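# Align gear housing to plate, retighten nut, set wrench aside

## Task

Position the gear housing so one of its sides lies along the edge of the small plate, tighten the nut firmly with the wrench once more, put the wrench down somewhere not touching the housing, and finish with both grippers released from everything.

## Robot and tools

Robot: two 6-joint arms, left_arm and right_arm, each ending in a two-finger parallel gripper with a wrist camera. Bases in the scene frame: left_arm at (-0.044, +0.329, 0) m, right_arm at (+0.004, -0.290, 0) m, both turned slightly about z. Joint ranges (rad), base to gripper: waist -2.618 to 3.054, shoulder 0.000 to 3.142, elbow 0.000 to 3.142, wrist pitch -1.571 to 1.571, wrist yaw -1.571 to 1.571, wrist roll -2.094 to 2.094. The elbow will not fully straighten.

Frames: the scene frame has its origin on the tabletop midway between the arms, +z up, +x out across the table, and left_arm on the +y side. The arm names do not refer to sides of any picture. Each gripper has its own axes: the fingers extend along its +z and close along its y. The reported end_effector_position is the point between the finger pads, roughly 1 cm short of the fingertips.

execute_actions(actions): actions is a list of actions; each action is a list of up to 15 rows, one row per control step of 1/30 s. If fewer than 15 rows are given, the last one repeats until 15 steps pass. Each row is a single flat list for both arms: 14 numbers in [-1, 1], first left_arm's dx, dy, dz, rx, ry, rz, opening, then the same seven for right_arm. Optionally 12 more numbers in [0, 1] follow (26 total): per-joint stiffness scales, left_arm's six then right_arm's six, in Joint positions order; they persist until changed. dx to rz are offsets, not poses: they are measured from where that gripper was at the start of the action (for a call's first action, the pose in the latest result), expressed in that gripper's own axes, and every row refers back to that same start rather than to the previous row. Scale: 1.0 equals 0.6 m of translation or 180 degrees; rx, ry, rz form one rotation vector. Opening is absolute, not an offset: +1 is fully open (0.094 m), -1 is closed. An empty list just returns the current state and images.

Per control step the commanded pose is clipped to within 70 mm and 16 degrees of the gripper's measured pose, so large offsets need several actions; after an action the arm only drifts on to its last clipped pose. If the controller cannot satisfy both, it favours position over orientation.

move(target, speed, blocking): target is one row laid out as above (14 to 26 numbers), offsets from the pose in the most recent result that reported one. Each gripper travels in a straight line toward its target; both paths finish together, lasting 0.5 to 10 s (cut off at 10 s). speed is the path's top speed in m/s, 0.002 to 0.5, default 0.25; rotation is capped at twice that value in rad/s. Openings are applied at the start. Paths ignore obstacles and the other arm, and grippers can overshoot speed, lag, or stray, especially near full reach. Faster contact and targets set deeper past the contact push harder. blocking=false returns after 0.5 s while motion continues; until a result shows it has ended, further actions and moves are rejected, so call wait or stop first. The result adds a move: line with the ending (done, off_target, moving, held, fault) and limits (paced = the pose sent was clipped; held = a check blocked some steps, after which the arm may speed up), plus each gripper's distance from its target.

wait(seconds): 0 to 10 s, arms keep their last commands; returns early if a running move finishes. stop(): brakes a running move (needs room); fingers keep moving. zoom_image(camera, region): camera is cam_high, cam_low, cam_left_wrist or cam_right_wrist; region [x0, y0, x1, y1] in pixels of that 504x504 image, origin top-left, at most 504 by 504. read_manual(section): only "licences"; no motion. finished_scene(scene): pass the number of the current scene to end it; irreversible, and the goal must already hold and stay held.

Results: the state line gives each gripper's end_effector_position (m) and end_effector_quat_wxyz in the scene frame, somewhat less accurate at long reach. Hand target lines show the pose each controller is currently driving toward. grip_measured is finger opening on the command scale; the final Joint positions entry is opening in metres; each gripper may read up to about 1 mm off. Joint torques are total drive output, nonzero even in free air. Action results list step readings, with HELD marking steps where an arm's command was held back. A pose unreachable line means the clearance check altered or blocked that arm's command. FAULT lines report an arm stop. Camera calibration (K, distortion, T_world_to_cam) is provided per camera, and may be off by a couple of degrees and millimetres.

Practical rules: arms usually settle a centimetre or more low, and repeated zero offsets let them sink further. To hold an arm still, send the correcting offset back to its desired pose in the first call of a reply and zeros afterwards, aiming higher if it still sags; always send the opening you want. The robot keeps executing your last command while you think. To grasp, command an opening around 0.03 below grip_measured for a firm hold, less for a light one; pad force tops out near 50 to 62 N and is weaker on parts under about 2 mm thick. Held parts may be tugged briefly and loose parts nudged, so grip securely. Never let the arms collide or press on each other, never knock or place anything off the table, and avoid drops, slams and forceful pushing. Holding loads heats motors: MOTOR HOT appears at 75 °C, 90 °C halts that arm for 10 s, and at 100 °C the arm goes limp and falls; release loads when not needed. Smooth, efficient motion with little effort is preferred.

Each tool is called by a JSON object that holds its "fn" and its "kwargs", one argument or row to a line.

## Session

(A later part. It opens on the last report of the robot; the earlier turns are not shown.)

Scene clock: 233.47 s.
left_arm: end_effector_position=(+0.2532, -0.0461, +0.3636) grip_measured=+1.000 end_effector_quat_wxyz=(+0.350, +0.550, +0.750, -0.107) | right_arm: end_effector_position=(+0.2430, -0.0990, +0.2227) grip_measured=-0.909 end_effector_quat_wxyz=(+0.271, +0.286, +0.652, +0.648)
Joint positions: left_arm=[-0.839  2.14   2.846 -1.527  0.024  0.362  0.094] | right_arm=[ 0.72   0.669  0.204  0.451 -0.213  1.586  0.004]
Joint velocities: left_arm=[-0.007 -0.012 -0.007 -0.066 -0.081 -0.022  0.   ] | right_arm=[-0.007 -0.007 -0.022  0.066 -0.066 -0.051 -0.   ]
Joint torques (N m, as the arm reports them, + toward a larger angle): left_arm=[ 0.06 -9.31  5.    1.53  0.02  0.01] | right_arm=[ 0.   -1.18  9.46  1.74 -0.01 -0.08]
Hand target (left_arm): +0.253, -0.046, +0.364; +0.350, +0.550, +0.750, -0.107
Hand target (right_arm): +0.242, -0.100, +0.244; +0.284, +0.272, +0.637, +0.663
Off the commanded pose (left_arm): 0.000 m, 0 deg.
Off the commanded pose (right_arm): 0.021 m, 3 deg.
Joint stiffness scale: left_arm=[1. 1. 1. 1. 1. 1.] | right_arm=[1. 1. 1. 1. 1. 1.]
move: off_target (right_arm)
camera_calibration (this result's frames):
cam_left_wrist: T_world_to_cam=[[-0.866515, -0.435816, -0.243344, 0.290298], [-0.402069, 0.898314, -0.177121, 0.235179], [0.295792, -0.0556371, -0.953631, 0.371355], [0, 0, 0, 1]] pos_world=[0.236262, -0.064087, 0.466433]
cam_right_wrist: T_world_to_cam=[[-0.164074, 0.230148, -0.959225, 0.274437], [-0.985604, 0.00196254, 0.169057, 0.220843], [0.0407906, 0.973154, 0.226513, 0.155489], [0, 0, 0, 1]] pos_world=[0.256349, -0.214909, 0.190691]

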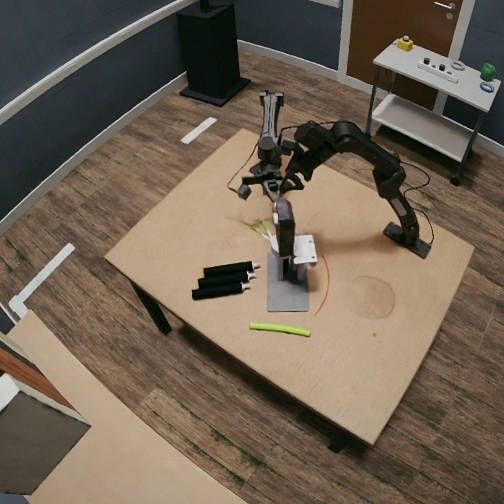

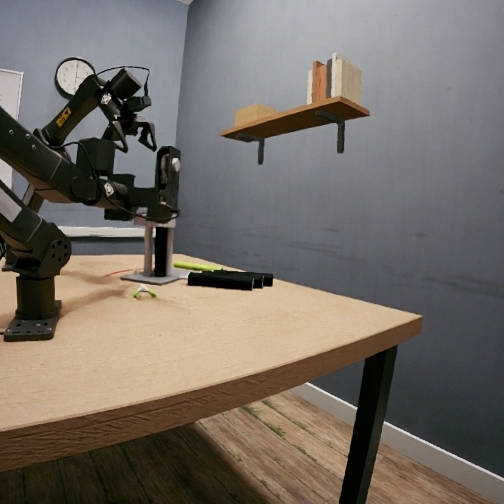

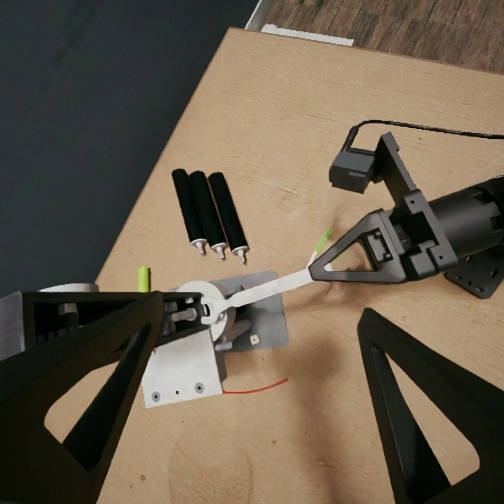

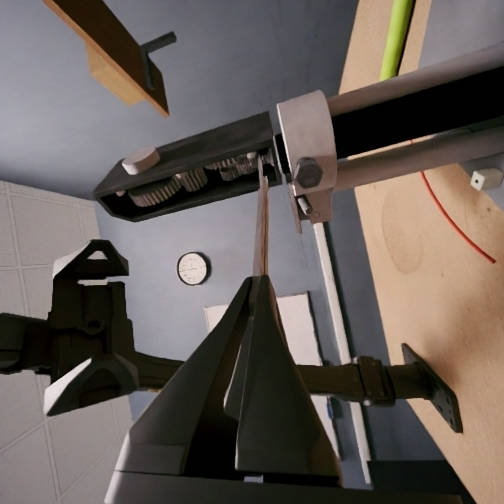

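{"fn": "execute_actions", "kwargs": {
  "actions": []
}}

{"fn": "move", "kwargs": {
  "target": [0,0,0,0,0,0,1,-0.003,0.003,0.033,0,0,0,-1],
  "speed": 0.02
}}

{"fn": "zoom_image", "kwargs": {
  "camera": "cam_left_wrist",
  "region": [130,240,290,380]
}}

{"fn": "zoom_image", "kwargs": {
  "camera": "cam_right_wrist",
  "region": [190,90,330,230]
}}

Scene clock: 234.20 s.
left_arm: end_effector_position=(+0.2532, -0.0461, +0.3636) grip_measured=+1.000 end_effector_quat_wxyz=(+0.350, +0.550, +0.750, -0.107) | right_arm: end_effector_position=(+0.2430, -0.0990, +0.2227) grip_measured=-0.909 end_effector_quat_wxyz=(+0.271, +0.286, +0.652, +0.648)
Joint positions: left_arm=[-0.839  2.14   2.846 -1.527  0.024  0.362  0.094] | right_arm=[ 0.72   0.669  0.204  0.451 -0.213  1.586  0.004]
Joint velocities: left_arm=[-0.002 -0.002 -0.012  0.022  0.022 -0.007  0.   ] | right_arm=[ 0.002  0.002 -0.002 -0.051  0.022 -0.007  0.   ]
Joint torques (N m, as the arm reports them, + toward a larger angle): left_arm=[-0.02 -9.39  4.85  1.56  0.05 -0.01] | right_arm=[-0.02 -1.15  9.45  1.74 -0.03 -0.07]
Hand target (left_arm): +0.253, -0.046, +0.364; +0.350, +0.550, +0.750, -0.107
Hand target (right_arm): +0.242, -0.100, +0.244; +0.284, +0.272, +0.637, +0.663
Off the commanded pose (left_arm): 0.000 m, 0 deg.
Off the commanded pose (right_arm): 0.021 m, 3 deg.
Joint stiffness scale: left_arm=[1. 1. 1. 1. 1. 1.] | right_arm=[1. 1. 1. 1. 1. 1.]
camera_calibration (this result's frames):
cam_left_wrist: T_world_to_cam=[[-0.866515, -0.435816, -0.243344, 0.290298], [-0.402069, 0.898314, -0.177121, 0.235179], [0.295792, -0.0556371, -0.953631, 0.371355], [0, 0, 0, 1]] pos_world=[0.236262, -0.064087, 0.466433]
cam_right_wrist: T_world_to_cam=[[-0.164074, 0.230148, -0.959225, 0.274437], [-0.985604, 0.00196254, 0.169057, 0.220843], [0.0407906, 0.973154, 0.226513, 0.155489], [0, 0, 0, 1]] pos_world=[0.256349, -0.214909, 0.190691]

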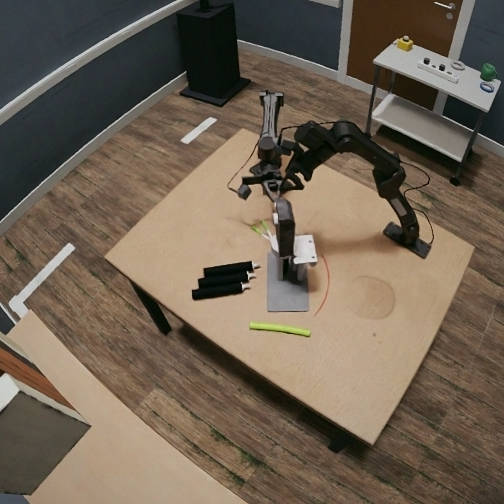

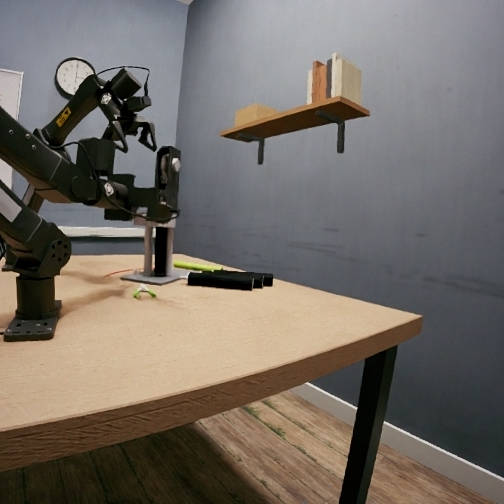

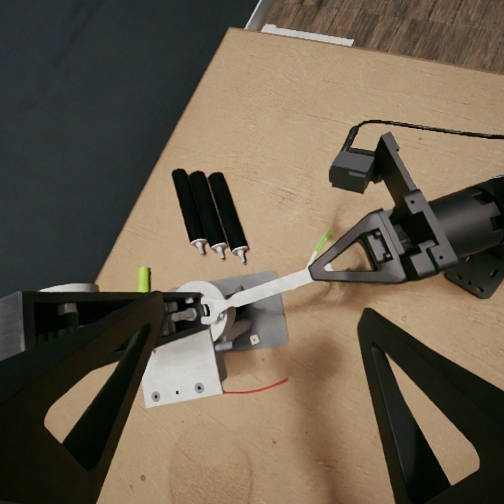

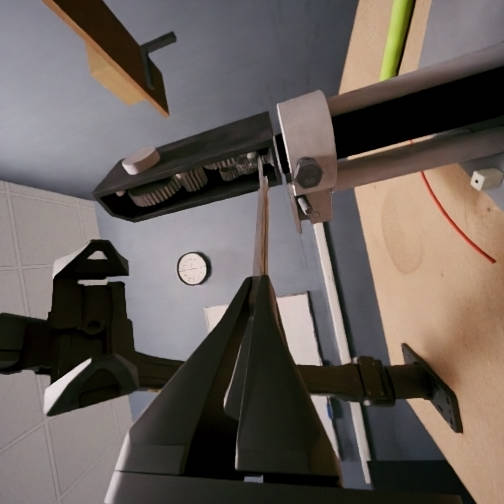

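Scene clock: 235.43 s.
left_arm: end_effector_position=(+0.2532, -0.0461, +0.3636) grip_measured=+1.000 end_effector_quat_wxyz=(+0.350, +0.550, +0.750, -0.107) | right_arm: end_effector_position=(+0.2546, -0.0899, +0.2161) grip_measured=-0.909 end_effector_quat_wxyz=(+0.265, +0.290, +0.656, +0.645)
Joint positions: left_arm=[-0.839  2.14   2.846 -1.527  0.024  0.362  0.094] | right_arm=[ 0.729  0.8    0.217  0.555 -0.207  1.59   0.004]
Joint velocities: left_arm=[-0.012  0.012  0.007 -0.037  0.037 -0.007  0.   ] | right_arm=[ 0.002  0.007  0.007 -0.007  0.051 -0.037 -0.   ]
Joint torques (N m, as the arm reports them, + toward a larger angle): left_arm=[ 0.11 -9.32  5.02  1.54  0.03  0.  ] | right_arm=[ 0.96  1.05  9.1   1.75  0.12 -0.03]
Hand target (left_arm): +0.253, -0.046, +0.364; +0.350, +0.550, +0.750, -0.107
Hand target (right_arm): +0.258, -0.087, +0.224; +0.270, +0.286, +0.652, +0.648
Off the commanded pose (left_arm): 0.000 m, 0 deg.
Off the commanded pose (right_arm): 0.010 m, 1 deg.
Joint stiffness scale: left_arm=[1. 1. 1. 1. 1. 1.] | right_arm=[1. 1. 1. 1. 1. 1.]
move: done
camera_calibration (this result's frames):
cam_left_wrist: T_world_to_cam=[[-0.866515, -0.435816, -0.243344, 0.290298], [-0.402069, 0.898314, -0.177121, 0.235179], [0.295792, -0.0556371, -0.953631, 0.371355], [0, 0, 0, 1]] pos_world=[0.236262, -0.064087, 0.466433]
cam_right_wrist: T_world_to_cam=[[-0.179453, 0.22548, -0.957578, 0.271082], [-0.982881, 0.000206254, 0.184243, 0.229222], [0.0417406, 0.974248, 0.221583, 0.148575], [0, 0, 0, 1]] pos_world=[0.267743, -0.205919, 0.184428]

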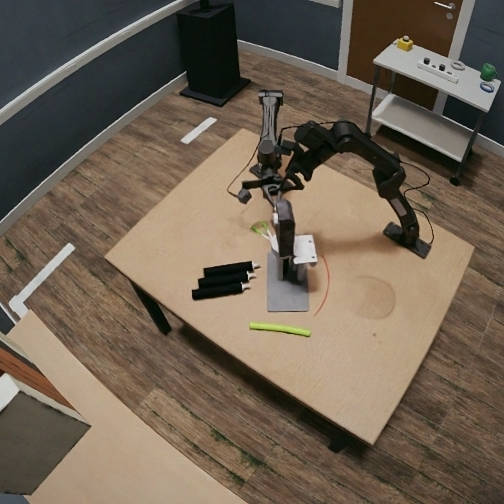

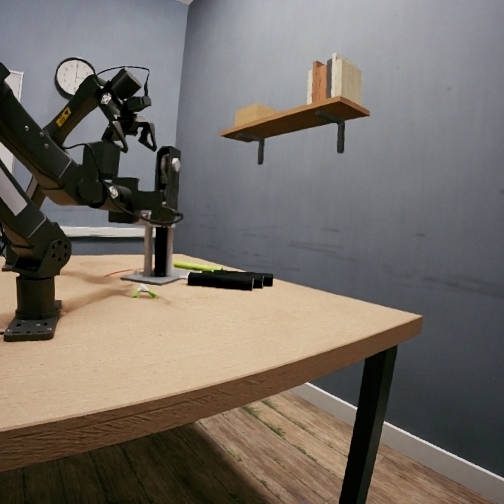

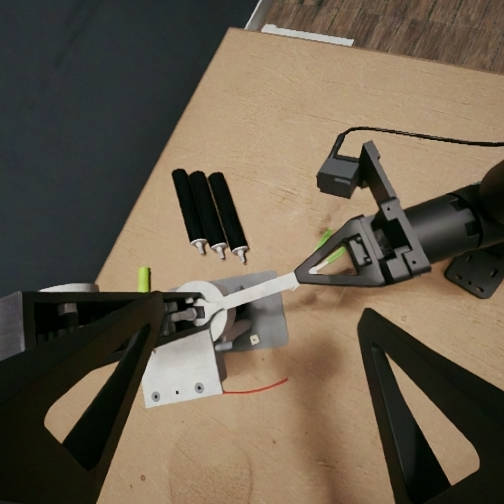

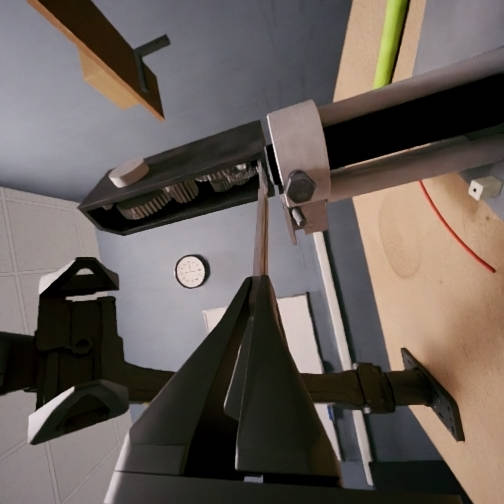

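Region (130, 240, 290, 380) of cam_left_wrist's 504x504 image, scaled by 3.150, with more detail than that image has; it fills the top 441 rows of this view, and the rest is white.

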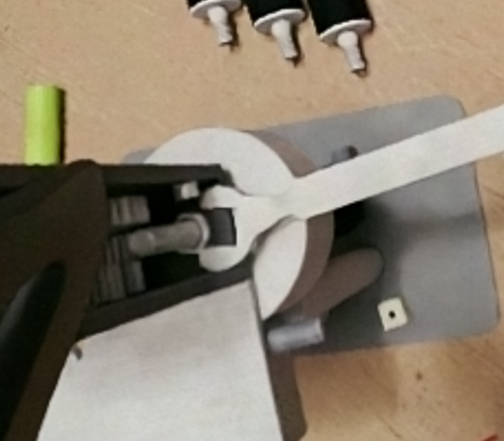

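Region (190, 90, 330, 230) of cam_right_wrist's 504x504 image, scaled by 3.600, with more detail than that image has.

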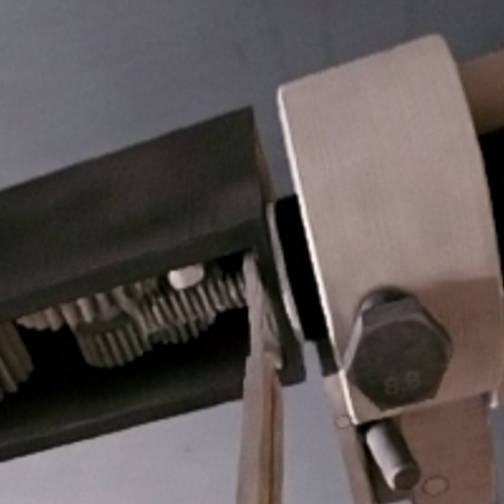

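{"fn": "move", "kwargs": {
  "target": [0,0,0,0,0,0,1,-0.005,0.006,0.018,0,0,0,-1],
  "speed": 0.015
}}

{"fn": "zoom_image", "kwargs": {
  "camera": "cam_left_wrist",
  "region": [160,270,260,345]
}}

Scene clock: 236.60 s.
left_arm: end_effector_position=(+0.2532, -0.0461, +0.3636) grip_measured=+1.000 end_effector_quat_wxyz=(+0.350, +0.550, +0.750, -0.107) | right_arm: end_effector_position=(+0.2579, -0.0878, +0.2152) grip_measured=-0.909 end_effector_quat_wxyz=(+0.265, +0.288, +0.654, +0.647)
Joint positions: left_arm=[-0.839  2.14   2.846 -1.527  0.024  0.362  0.094] | right_arm=[ 0.726  0.839  0.217  0.599 -0.213  1.592  0.004]
Joint velocities: left_arm=[ 0.017  0.002  0.002 -0.037  0.022 -0.066  0.   ] | right_arm=[-0.022 -0.002 -0.007 -0.022  0.007 -0.037 -0.001]
Joint torques (N m, as the arm reports them, + toward a larger angle): left_arm=[-0.09 -9.41  4.87  1.56  0.04 -0.01] | right_arm=[-0.15  1.76  9.65  1.64  0.01 -0.02]
Hand target (left_arm): +0.253, -0.046, +0.364; +0.350, +0.550, +0.750, -0.107
Hand target (right_arm): +0.264, -0.085, +0.219; +0.265, +0.290, +0.656, +0.645
Off the commanded pose (left_arm): 0.000 m, 0 deg.
Off the commanded pose (right_arm): 0.008 m, 0 deg.
Joint stiffness scale: left_arm=[1. 1. 1. 1. 1. 1.] | right_arm=[1. 1. 1. 1. 1. 1.]
move: done
camera_calibration (this result's frames):
cam_left_wrist: T_world_to_cam=[[-0.866515, -0.435816, -0.243344, 0.290298], [-0.402069, 0.898314, -0.177121, 0.235179], [0.295792, -0.0556371, -0.953631, 0.371355], [0, 0, 0, 1]] pos_world=[0.236262, -0.064087, 0.466433]
cam_right_wrist: T_world_to_cam=[[-0.177039, 0.229138, -0.957159, 0.270003], [-0.983451, -0.00315695, 0.181146, 0.233131], [0.0384858, 0.973389, 0.225905, 0.146377], [0, 0, 0, 1]] pos_world=[0.271441, -0.203614, 0.183138]

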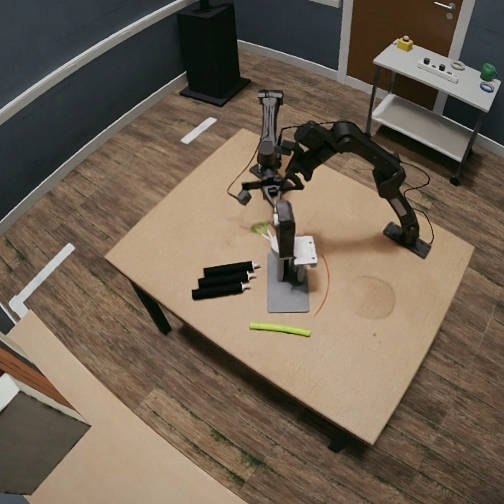

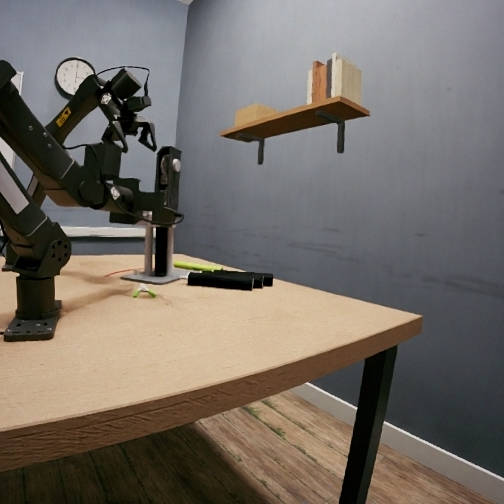

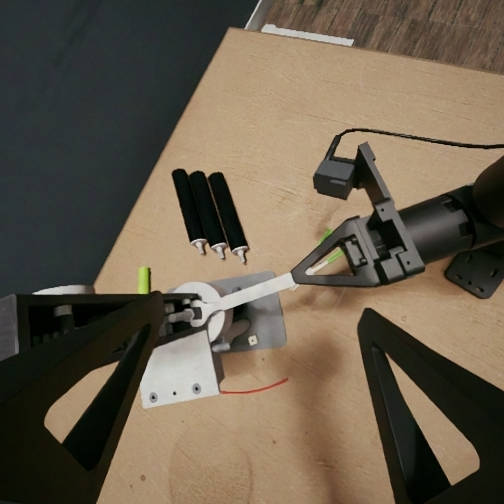

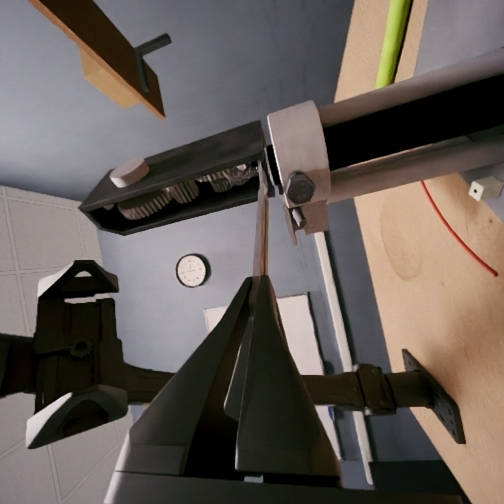

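Region (160, 270, 260, 345) of cam_left_wrist's 504x504 image, scaled by 5.040, with more detail than that image has; it fills the top 378 rows of this view, and the rest is white.

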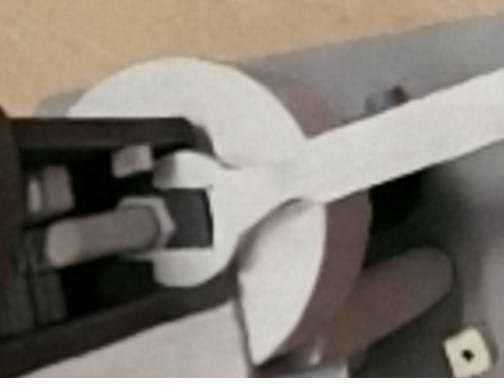

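{"fn": "move", "kwargs": {
  "target": [0,0,0,0,0,0,1,0.006,0.004,-0.003,0,0,0,-1],
  "speed": 0.015
}}

{"fn": "move", "kwargs": {
  "target": [0,0,0,0,0,0,1,-0.002,0.008,0.015,0,0,0,-1],
  "speed": 0.015
}}

{"fn": "zoom_image", "kwargs": {
  "camera": "cam_left_wrist",
  "region": [160,270,260,345]
}}

Scene clock: 238.27 s.
left_arm: end_effector_position=(+0.2532, -0.0461, +0.3636) grip_measured=+1.000 end_effector_quat_wxyz=(+0.350, +0.550, +0.750, -0.107) | right_arm: end_effector_position=(+0.2569, -0.0873, +0.2155) grip_measured=-0.909 end_effector_quat_wxyz=(+0.266, +0.290, +0.654, +0.646)
Joint positions: left_arm=[-0.839  2.14   2.846 -1.527  0.024  0.362  0.094] | right_arm=[ 0.736  0.832  0.217  0.592 -0.199  1.593  0.004]
Joint velocities: left_arm=[ 0.012 -0.002  0.012 -0.022  0.022  0.051  0.   ] | right_arm=[ 0.012  0.007  0.002 -0.037  0.007 -0.081 -0.001]
Joint torques (N m, as the arm reports them, + toward a larger angle): left_arm=[ 0.06 -9.25  4.86  1.56  0.06 -0.01] | right_arm=[ 1.19 -1.7   7.49  1.43  0.05  0.  ]
Hand target (left_arm): +0.253, -0.046, +0.364; +0.350, +0.550, +0.750, -0.107
Hand target (right_arm): +0.254, -0.086, +0.218; +0.265, +0.288, +0.654, +0.647
Off the commanded pose (left_arm): 0.000 m, 0 deg.
Off the commanded pose (right_arm): 0.004 m, 0 deg.
Joint stiffness scale: left_arm=[1. 1. 1. 1. 1. 1.] | right_arm=[1. 1. 1. 1. 1. 1.]
move: done
camera_calibration (this result's frames):
cam_left_wrist: T_world_to_cam=[[-0.866515, -0.435816, -0.243344, 0.290298], [-0.402069, 0.898314, -0.177121, 0.235179], [0.295792, -0.0556371, -0.953631, 0.371355], [0, 0, 0, 1]] pos_world=[0.236262, -0.064087, 0.466433]
cam_right_wrist: T_world_to_cam=[[-0.176899, 0.229819, -0.957021, 0.269991], [-0.983333, 0.000219379, 0.181815, 0.232227], [0.0419945, 0.973233, 0.22595, 0.144971], [0, 0, 0, 1]] pos_world=[0.270029, -0.20319, 0.183408]

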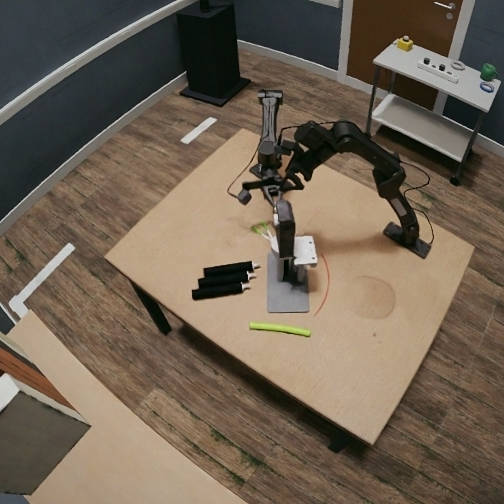

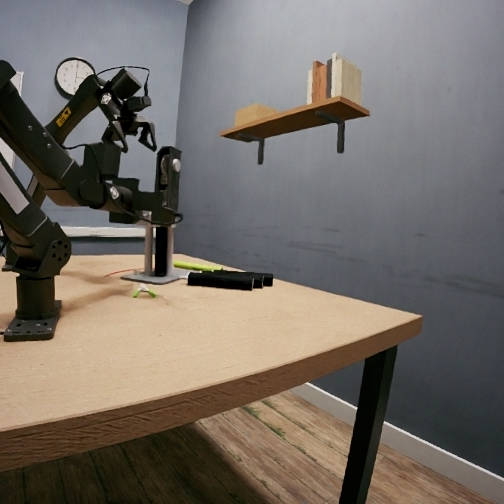

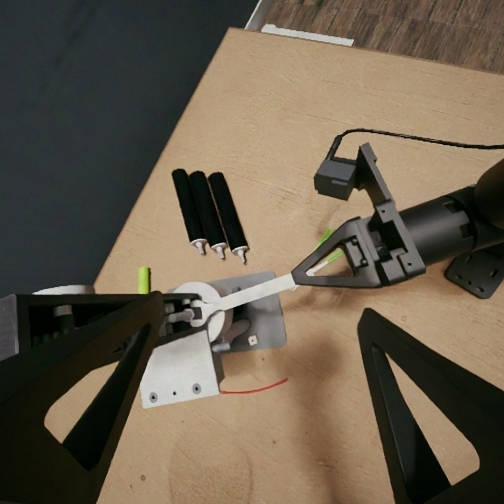

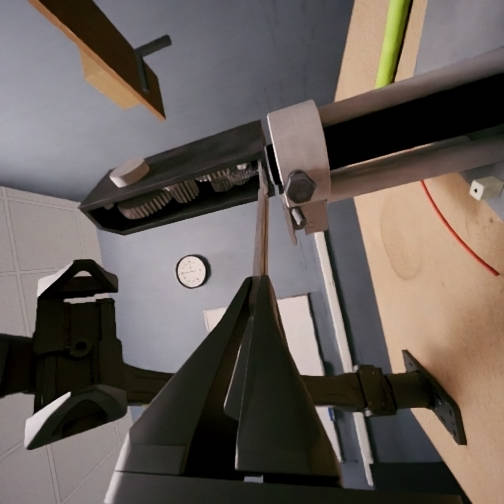

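Scene clock: 239.17 s.
left_arm: end_effector_position=(+0.2532, -0.0461, +0.3636) grip_measured=+1.000 end_effector_quat_wxyz=(+0.350, +0.550, +0.750, -0.107) | right_arm: end_effector_position=(+0.2585, -0.0864, +0.2151) grip_measured=-0.909 end_effector_quat_wxyz=(+0.266, +0.290, +0.653, +0.647)
Joint positions: left_arm=[-0.839  2.14   2.846 -1.527  0.024  0.362  0.094] | right_arm=[ 0.736  0.849  0.217  0.611 -0.198  1.594  0.004]
Joint velocities: left_arm=[ 0.002 -0.037 -0.007 -0.007 -0.066 -0.007  0.   ] | right_arm=[ 0.017 -0.007  0.002  0.007  0.007  0.037 -0.   ]
Joint torques (N m, as the arm reports them, + toward a larger angle): left_arm=[ 0.03 -9.32  4.95  1.56  0.03  0.01] | right_arm=[ 0.46  1.73  9.82  1.64  0.04 -0.01]
Hand target (left_arm): +0.253, -0.046, +0.364; +0.350, +0.550, +0.750, -0.107
Hand target (right_arm): +0.264, -0.082, +0.220; +0.266, +0.290, +0.654, +0.646
Off the commanded pose (left_arm): 0.000 m, 0 deg.
Off the commanded pose (right_arm): 0.009 m, 0 deg.
Joint stiffness scale: left_arm=[1. 1. 1. 1. 1. 1.] | right_arm=[1. 1. 1. 1. 1. 1.]
move: done
camera_calibration (this result's frames):
cam_left_wrist: T_world_to_cam=[[-0.866515, -0.435816, -0.243344, 0.290298], [-0.402069, 0.898314, -0.177121, 0.235179], [0.295792, -0.0556371, -0.953631, 0.371355], [0, 0, 0, 1]] pos_world=[0.236262, -0.064087, 0.466433]
cam_right_wrist: T_world_to_cam=[[-0.175456, 0.231582, -0.956862, 0.269389], [-0.983588, 0.000290762, 0.180427, 0.234191], [0.0420619, 0.972815, 0.22773, 0.143694], [0, 0, 0, 1]] pos_world=[0.27157, -0.202242, 0.18279]

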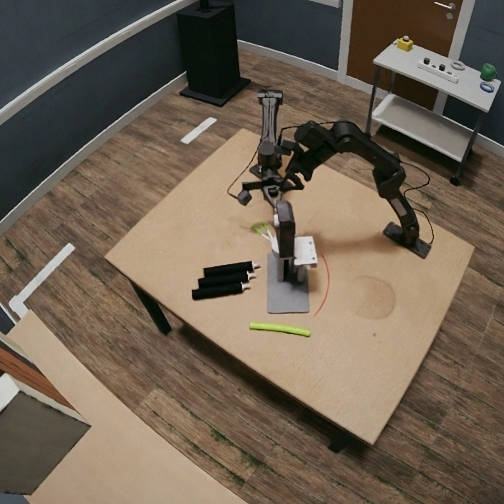

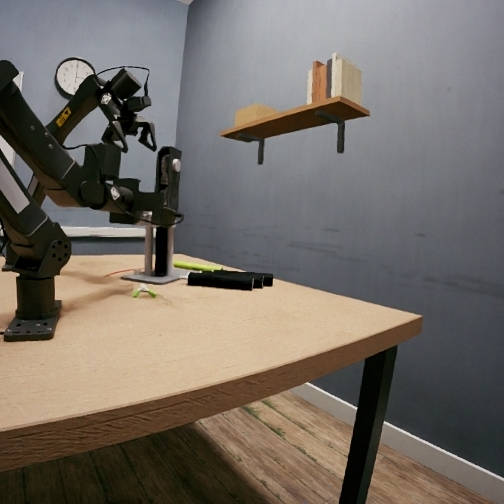

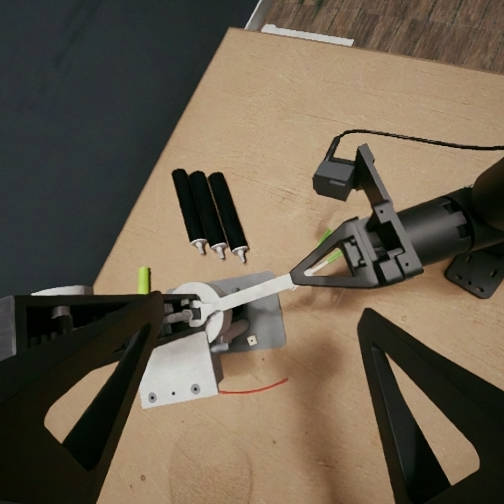

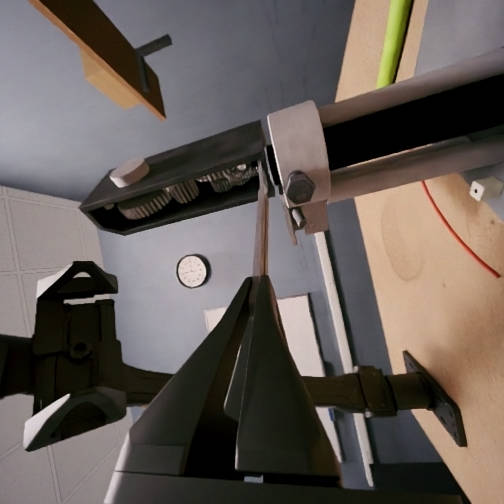

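Region (160, 270, 260, 345) of cam_left_wrist's 504x504 image, scaled by 5.040, with more detail than that image has; it fills the top 378 rows of this view, and the rest is white.

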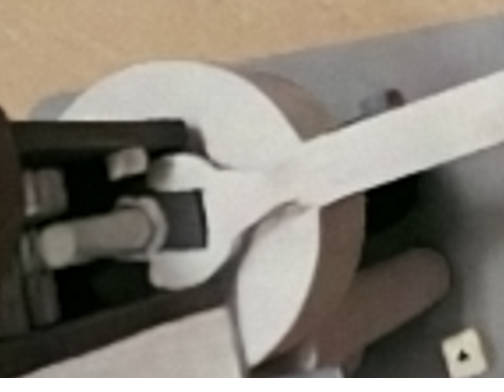

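Head is against the wall; go over the top instead: tip up, advance, lower.

{"fn": "move", "kwargs": {
  "target": [0,0,0,0,0,0,1,-0.002,0.004,-0.003,-0.025,0,0,-1],
  "speed": 0.02
}}

{"fn": "move", "kwargs": {
  "target": [0,0,0,0,0,0,1,-0.003,0.02,0.025,-0.005,0,0,-1],
  "speed": 0.015
}}

{"fn": "zoom_image", "kwargs": {
  "camera": "cam_left_wrist",
  "region": [160,270,260,345]
}}

{"fn": "zoom_image", "kwargs": {
  "camera": "cam_right_wrist",
  "region": [210,110,310,210]
}}

Scene clock: 241.53 s.
left_arm: end_effector_position=(+0.2532, -0.0461, +0.3636) grip_measured=+1.000 end_effector_quat_wxyz=(+0.350, +0.550, +0.750, -0.107) | right_arm: end_effector_position=(+0.2573, -0.0872, +0.2152) grip_measured=-0.909 end_effector_quat_wxyz=(+0.272, +0.284, +0.632, +0.668)
Joint positions: left_arm=[-0.839  2.14   2.846 -1.527  0.024  0.362  0.094] | right_arm=[ 0.736  0.897  0.163  0.774 -0.198  1.614  0.004]
Joint velocities: left_arm=[-0.002 -0.002  0.017  0.007 -0.066 -0.051  0.   ] | right_arm=[-0.002  0.012  0.002  0.007  0.007  0.051 -0.   ]
Joint torques (N m, as the arm reports them, + toward a larger angle): left_arm=[ 0.04 -9.34  4.87  1.54  0.03  0.  ] | right_arm=[-0.78 -0.15  6.22  1.9  -0.08 -0.04]
Hand target (left_arm): +0.253, -0.046, +0.364; +0.350, +0.550, +0.750, -0.107
Hand target (right_arm): +0.258, -0.089, +0.218; +0.277, +0.279, +0.627, +0.672
Off the commanded pose (left_arm): 0.000 m, 0 deg.
Off the commanded pose (right_arm): 0.003 m, 1 deg.
Joint stiffness scale: left_arm=[1. 1. 1. 1. 1. 1.] | right_arm=[1. 1. 1. 1. 1. 1.]
move: done
camera_calibration (this result's frames):
cam_left_wrist: T_world_to_cam=[[-0.866515, -0.435816, -0.243344, 0.290298], [-0.402069, 0.898314, -0.177121, 0.235179], [0.295792, -0.0556371, -0.953631, 0.371355], [0, 0, 0, 1]] pos_world=[0.236262, -0.064087, 0.466433]
cam_right_wrist: T_world_to_cam=[[-0.139325, 0.276842, -0.950761, 0.262776], [-0.989718, -0.00756577, 0.14283, 0.242019], [0.0323483, 0.960886, 0.27505, 0.135713], [0, 0, 0, 1]] pos_world=[0.271751, -0.201321, 0.177941]

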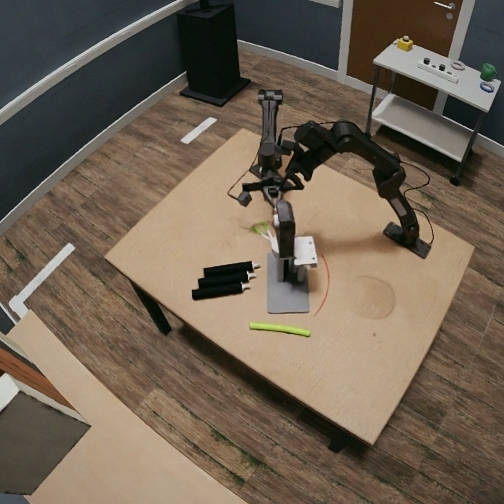

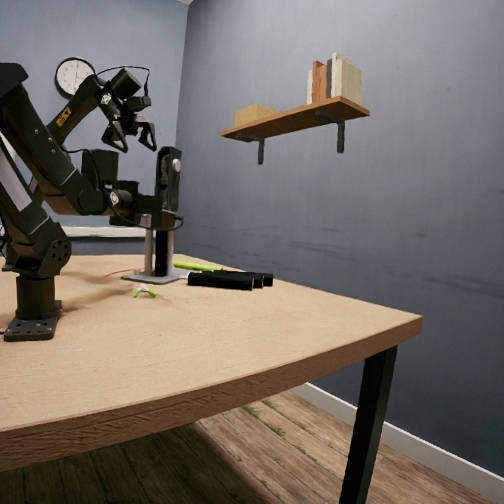

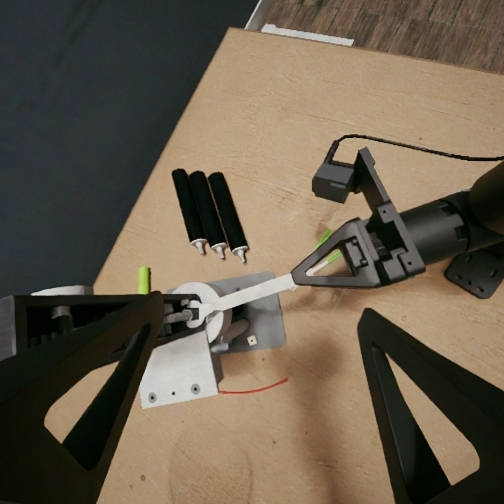

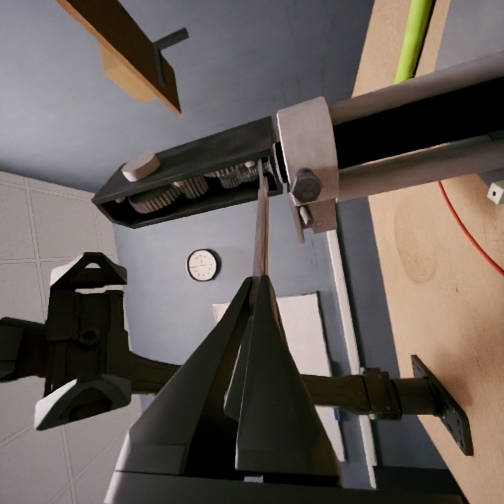

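Scene clock: 243.03 s.
left_arm: end_effector_position=(+0.2532, -0.0461, +0.3636) grip_measured=+1.000 end_effector_quat_wxyz=(+0.350, +0.550, +0.750, -0.107) | right_arm: end_effector_position=(+0.2661, -0.0816, +0.2130) grip_measured=-0.909 end_effector_quat_wxyz=(+0.265, +0.291, +0.638, +0.662)
Joint positions: left_arm=[-0.839  2.14   2.846 -1.527  0.024  0.362  0.094] | right_arm=[ 0.736  0.964  0.198  0.784 -0.198  1.621  0.004]
Joint velocities: left_arm=[ 0.022  0.007  0.007  0.007  0.007 -0.022  0.   ] | right_arm=[ 0.007 -0.012  0.012 -0.022 -0.037 -0.007  0.001]
Joint torques (N m, as the arm reports them, + toward a larger angle): left_arm=[-0.11 -9.37  4.94  1.56  0.02  0.04] | right_arm=[ 0.74 -0.62  8.85  1.81  0.08 -0.04]
Hand target (left_arm): +0.253, -0.046, +0.364; +0.350, +0.550, +0.750, -0.107
Hand target (right_arm): +0.269, -0.079, +0.228; +0.273, +0.282, +0.627, +0.673
Off the commanded pose (left_arm): 0.000 m, 0 deg.
Off the commanded pose (right_arm): 0.015 m, 2 deg.
Joint stiffness scale: left_arm=[1. 1. 1. 1. 1. 1.] | right_arm=[1. 1. 1. 1. 1. 1.]
move: off_target (right_arm)
camera_calibration (this result's frames):
cam_left_wrist: T_world_to_cam=[[-0.866515, -0.435816, -0.243344, 0.290298], [-0.402069, 0.898314, -0.177121, 0.235179], [0.295792, -0.0556371, -0.953631, 0.371355], [0, 0, 0, 1]] pos_world=[0.236262, -0.064087, 0.466433]
cam_right_wrist: T_world_to_cam=[[-0.162255, 0.269896, -0.94912, 0.265589], [-0.98599, -0.00662875, 0.166673, 0.245053], [0.0386928, 0.962867, 0.26719, 0.130839], [0, 0, 0, 1]] pos_world=[0.27965, -0.196037, 0.176274]

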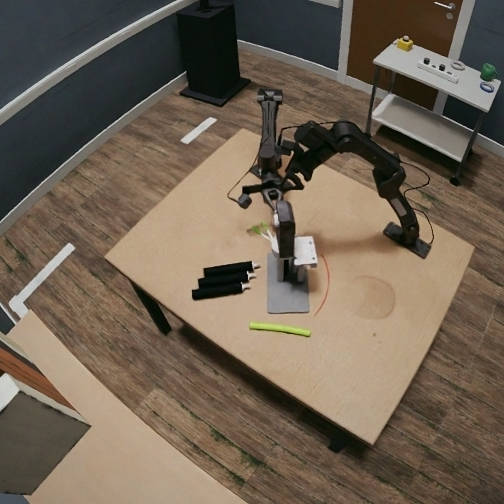

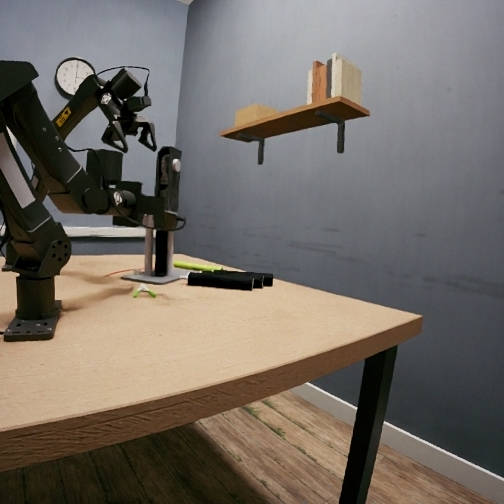

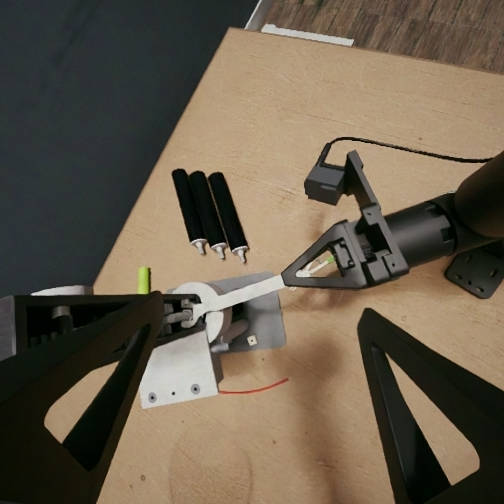

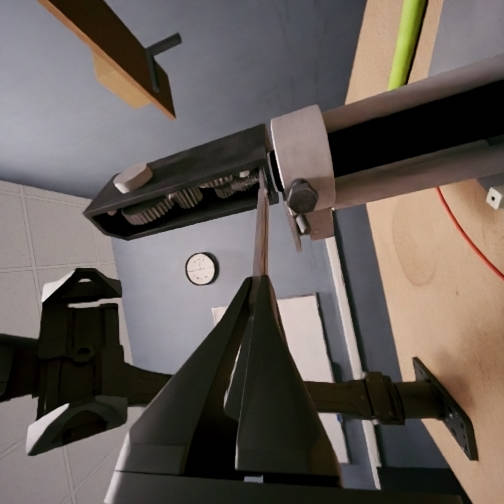

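Region (160, 270, 260, 345) of cam_left_wrist's 504x504 image, scaled by 5.040, with more detail than that image has; it fills the top 378 rows of this view, and the rest is white.

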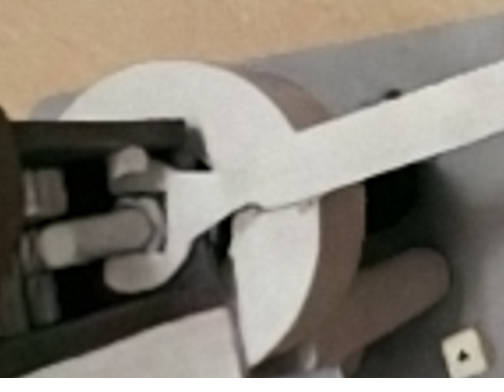

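Region (210, 110, 310, 210) of cam_right_wrist's 504x504 image, scaled by 5.040, with more detail than that image has.

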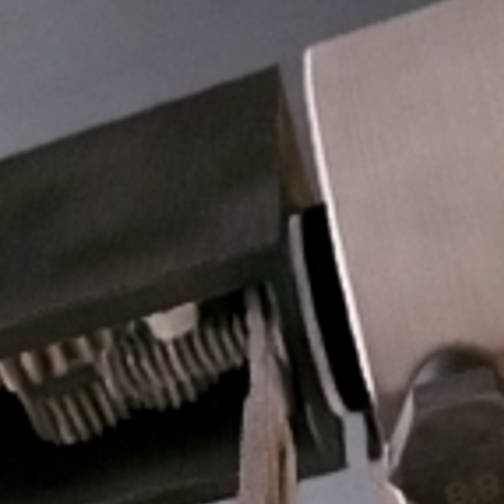

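{"fn": "move", "kwargs": {
  "target": [0,0,0,0,0,0,1,0.003,0.006,0,0.018,0,-0.008,-1],
  "speed": 0.02
}}

{"fn": "zoom_image", "kwargs": {
  "camera": "cam_left_wrist",
  "region": [160,270,260,345]
}}

{"fn": "zoom_image", "kwargs": {
  "camera": "cam_right_wrist",
  "region": [210,130,310,230]
}}

Scene clock: 244.93 s.
left_arm: end_effector_position=(+0.2532, -0.0461, +0.3636) grip_measured=+1.000 end_effector_quat_wxyz=(+0.350, +0.550, +0.750, -0.107) | right_arm: end_effector_position=(+0.2660, -0.0817, +0.2164) grip_measured=-0.909 end_effector_quat_wxyz=(+0.264, +0.292, +0.651, +0.649)
Joint positions: left_arm=[-0.839  2.14   2.846 -1.527  0.024  0.362  0.094] | right_arm=[ 0.736  0.916  0.237  0.66  -0.198  1.602  0.004]
Joint velocities: left_arm=[ 0.022 -0.002  0.012  0.095 -0.007 -0.037  0.   ] | right_arm=[ 0.017 -0.007 -0.002 -0.051 -0.022 -0.022 -0.   ]
Joint torques (N m, as the arm reports them, + toward a larger angle): left_arm=[-0.04 -9.35  4.85  1.54  0.03  0.  ] | right_arm=[ 0.89 -2.06  8.54  1.19  0.08 -0.18]
Hand target (left_arm): +0.253, -0.046, +0.364; +0.350, +0.550, +0.750, -0.107
Hand target (right_arm): +0.265, -0.080, +0.217; +0.265, +0.289, +0.660, +0.641
Off the commanded pose (left_arm): 0.000 m, 0 deg.
Off the commanded pose (right_arm): 0.002 m, 1 deg.
Joint stiffness scale: left_arm=[1. 1. 1. 1. 1. 1.] | right_arm=[1. 1. 1. 1. 1. 1.]
move: done
camera_calibration (this result's frames):
cam_left_wrist: T_world_to_cam=[[-0.866515, -0.435816, -0.243344, 0.290298], [-0.402069, 0.898314, -0.177121, 0.235179], [0.295792, -0.0556371, -0.953631, 0.371355], [0, 0, 0, 1]] pos_world=[0.236262, -0.064087, 0.466433]
cam_right_wrist: T_world_to_cam=[[-0.178245, 0.238703, -0.954594, 0.271696], [-0.983051, -0.000905589, 0.183332, 0.24047], [0.0428974, 0.971092, 0.234818, 0.136557], [0, 0, 0, 1]] pos_world=[0.278964, -0.197246, 0.183208]

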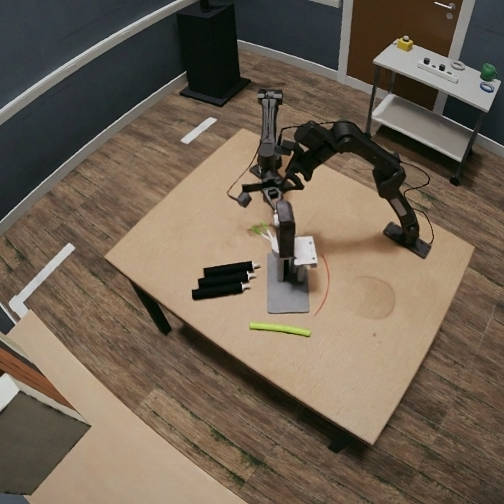

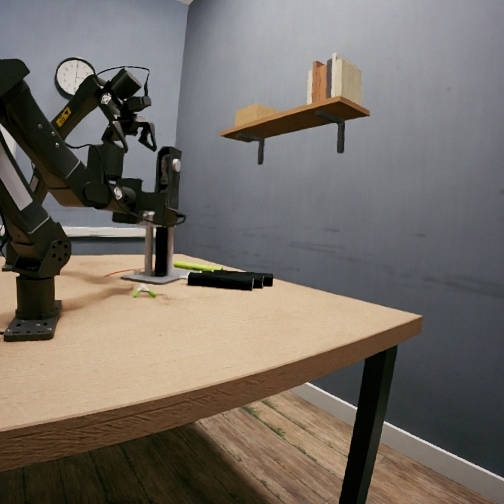

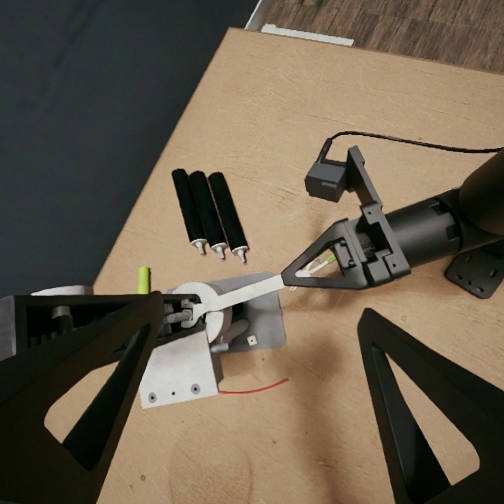

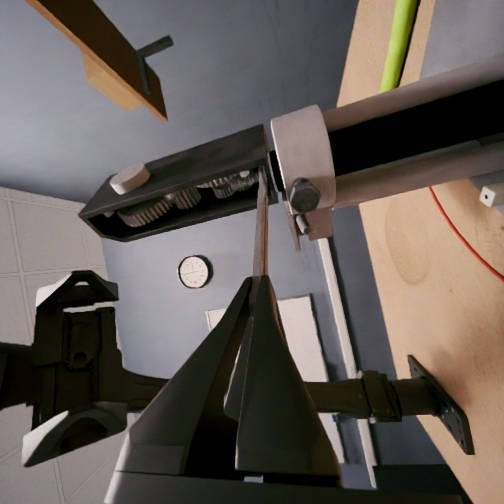

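Region (160, 270, 260, 345) of cam_left_wrist's 504x504 image, scaled by 5.040, with more detail than that image has; it fills the top 378 rows of this view, and the rest is white.

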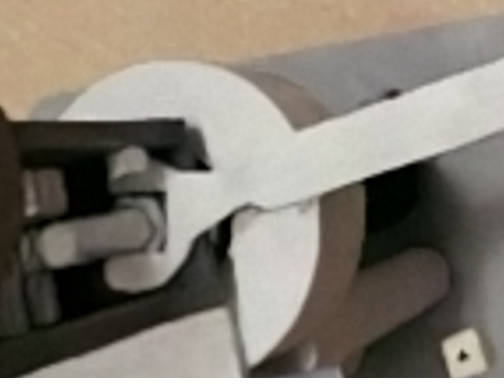

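Region (210, 130, 310, 230) of cam_right_wrist's 504x504 image, scaled by 5.040, with more detail than that image has.

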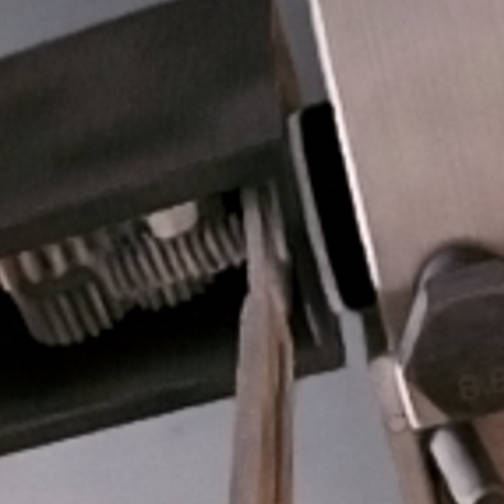

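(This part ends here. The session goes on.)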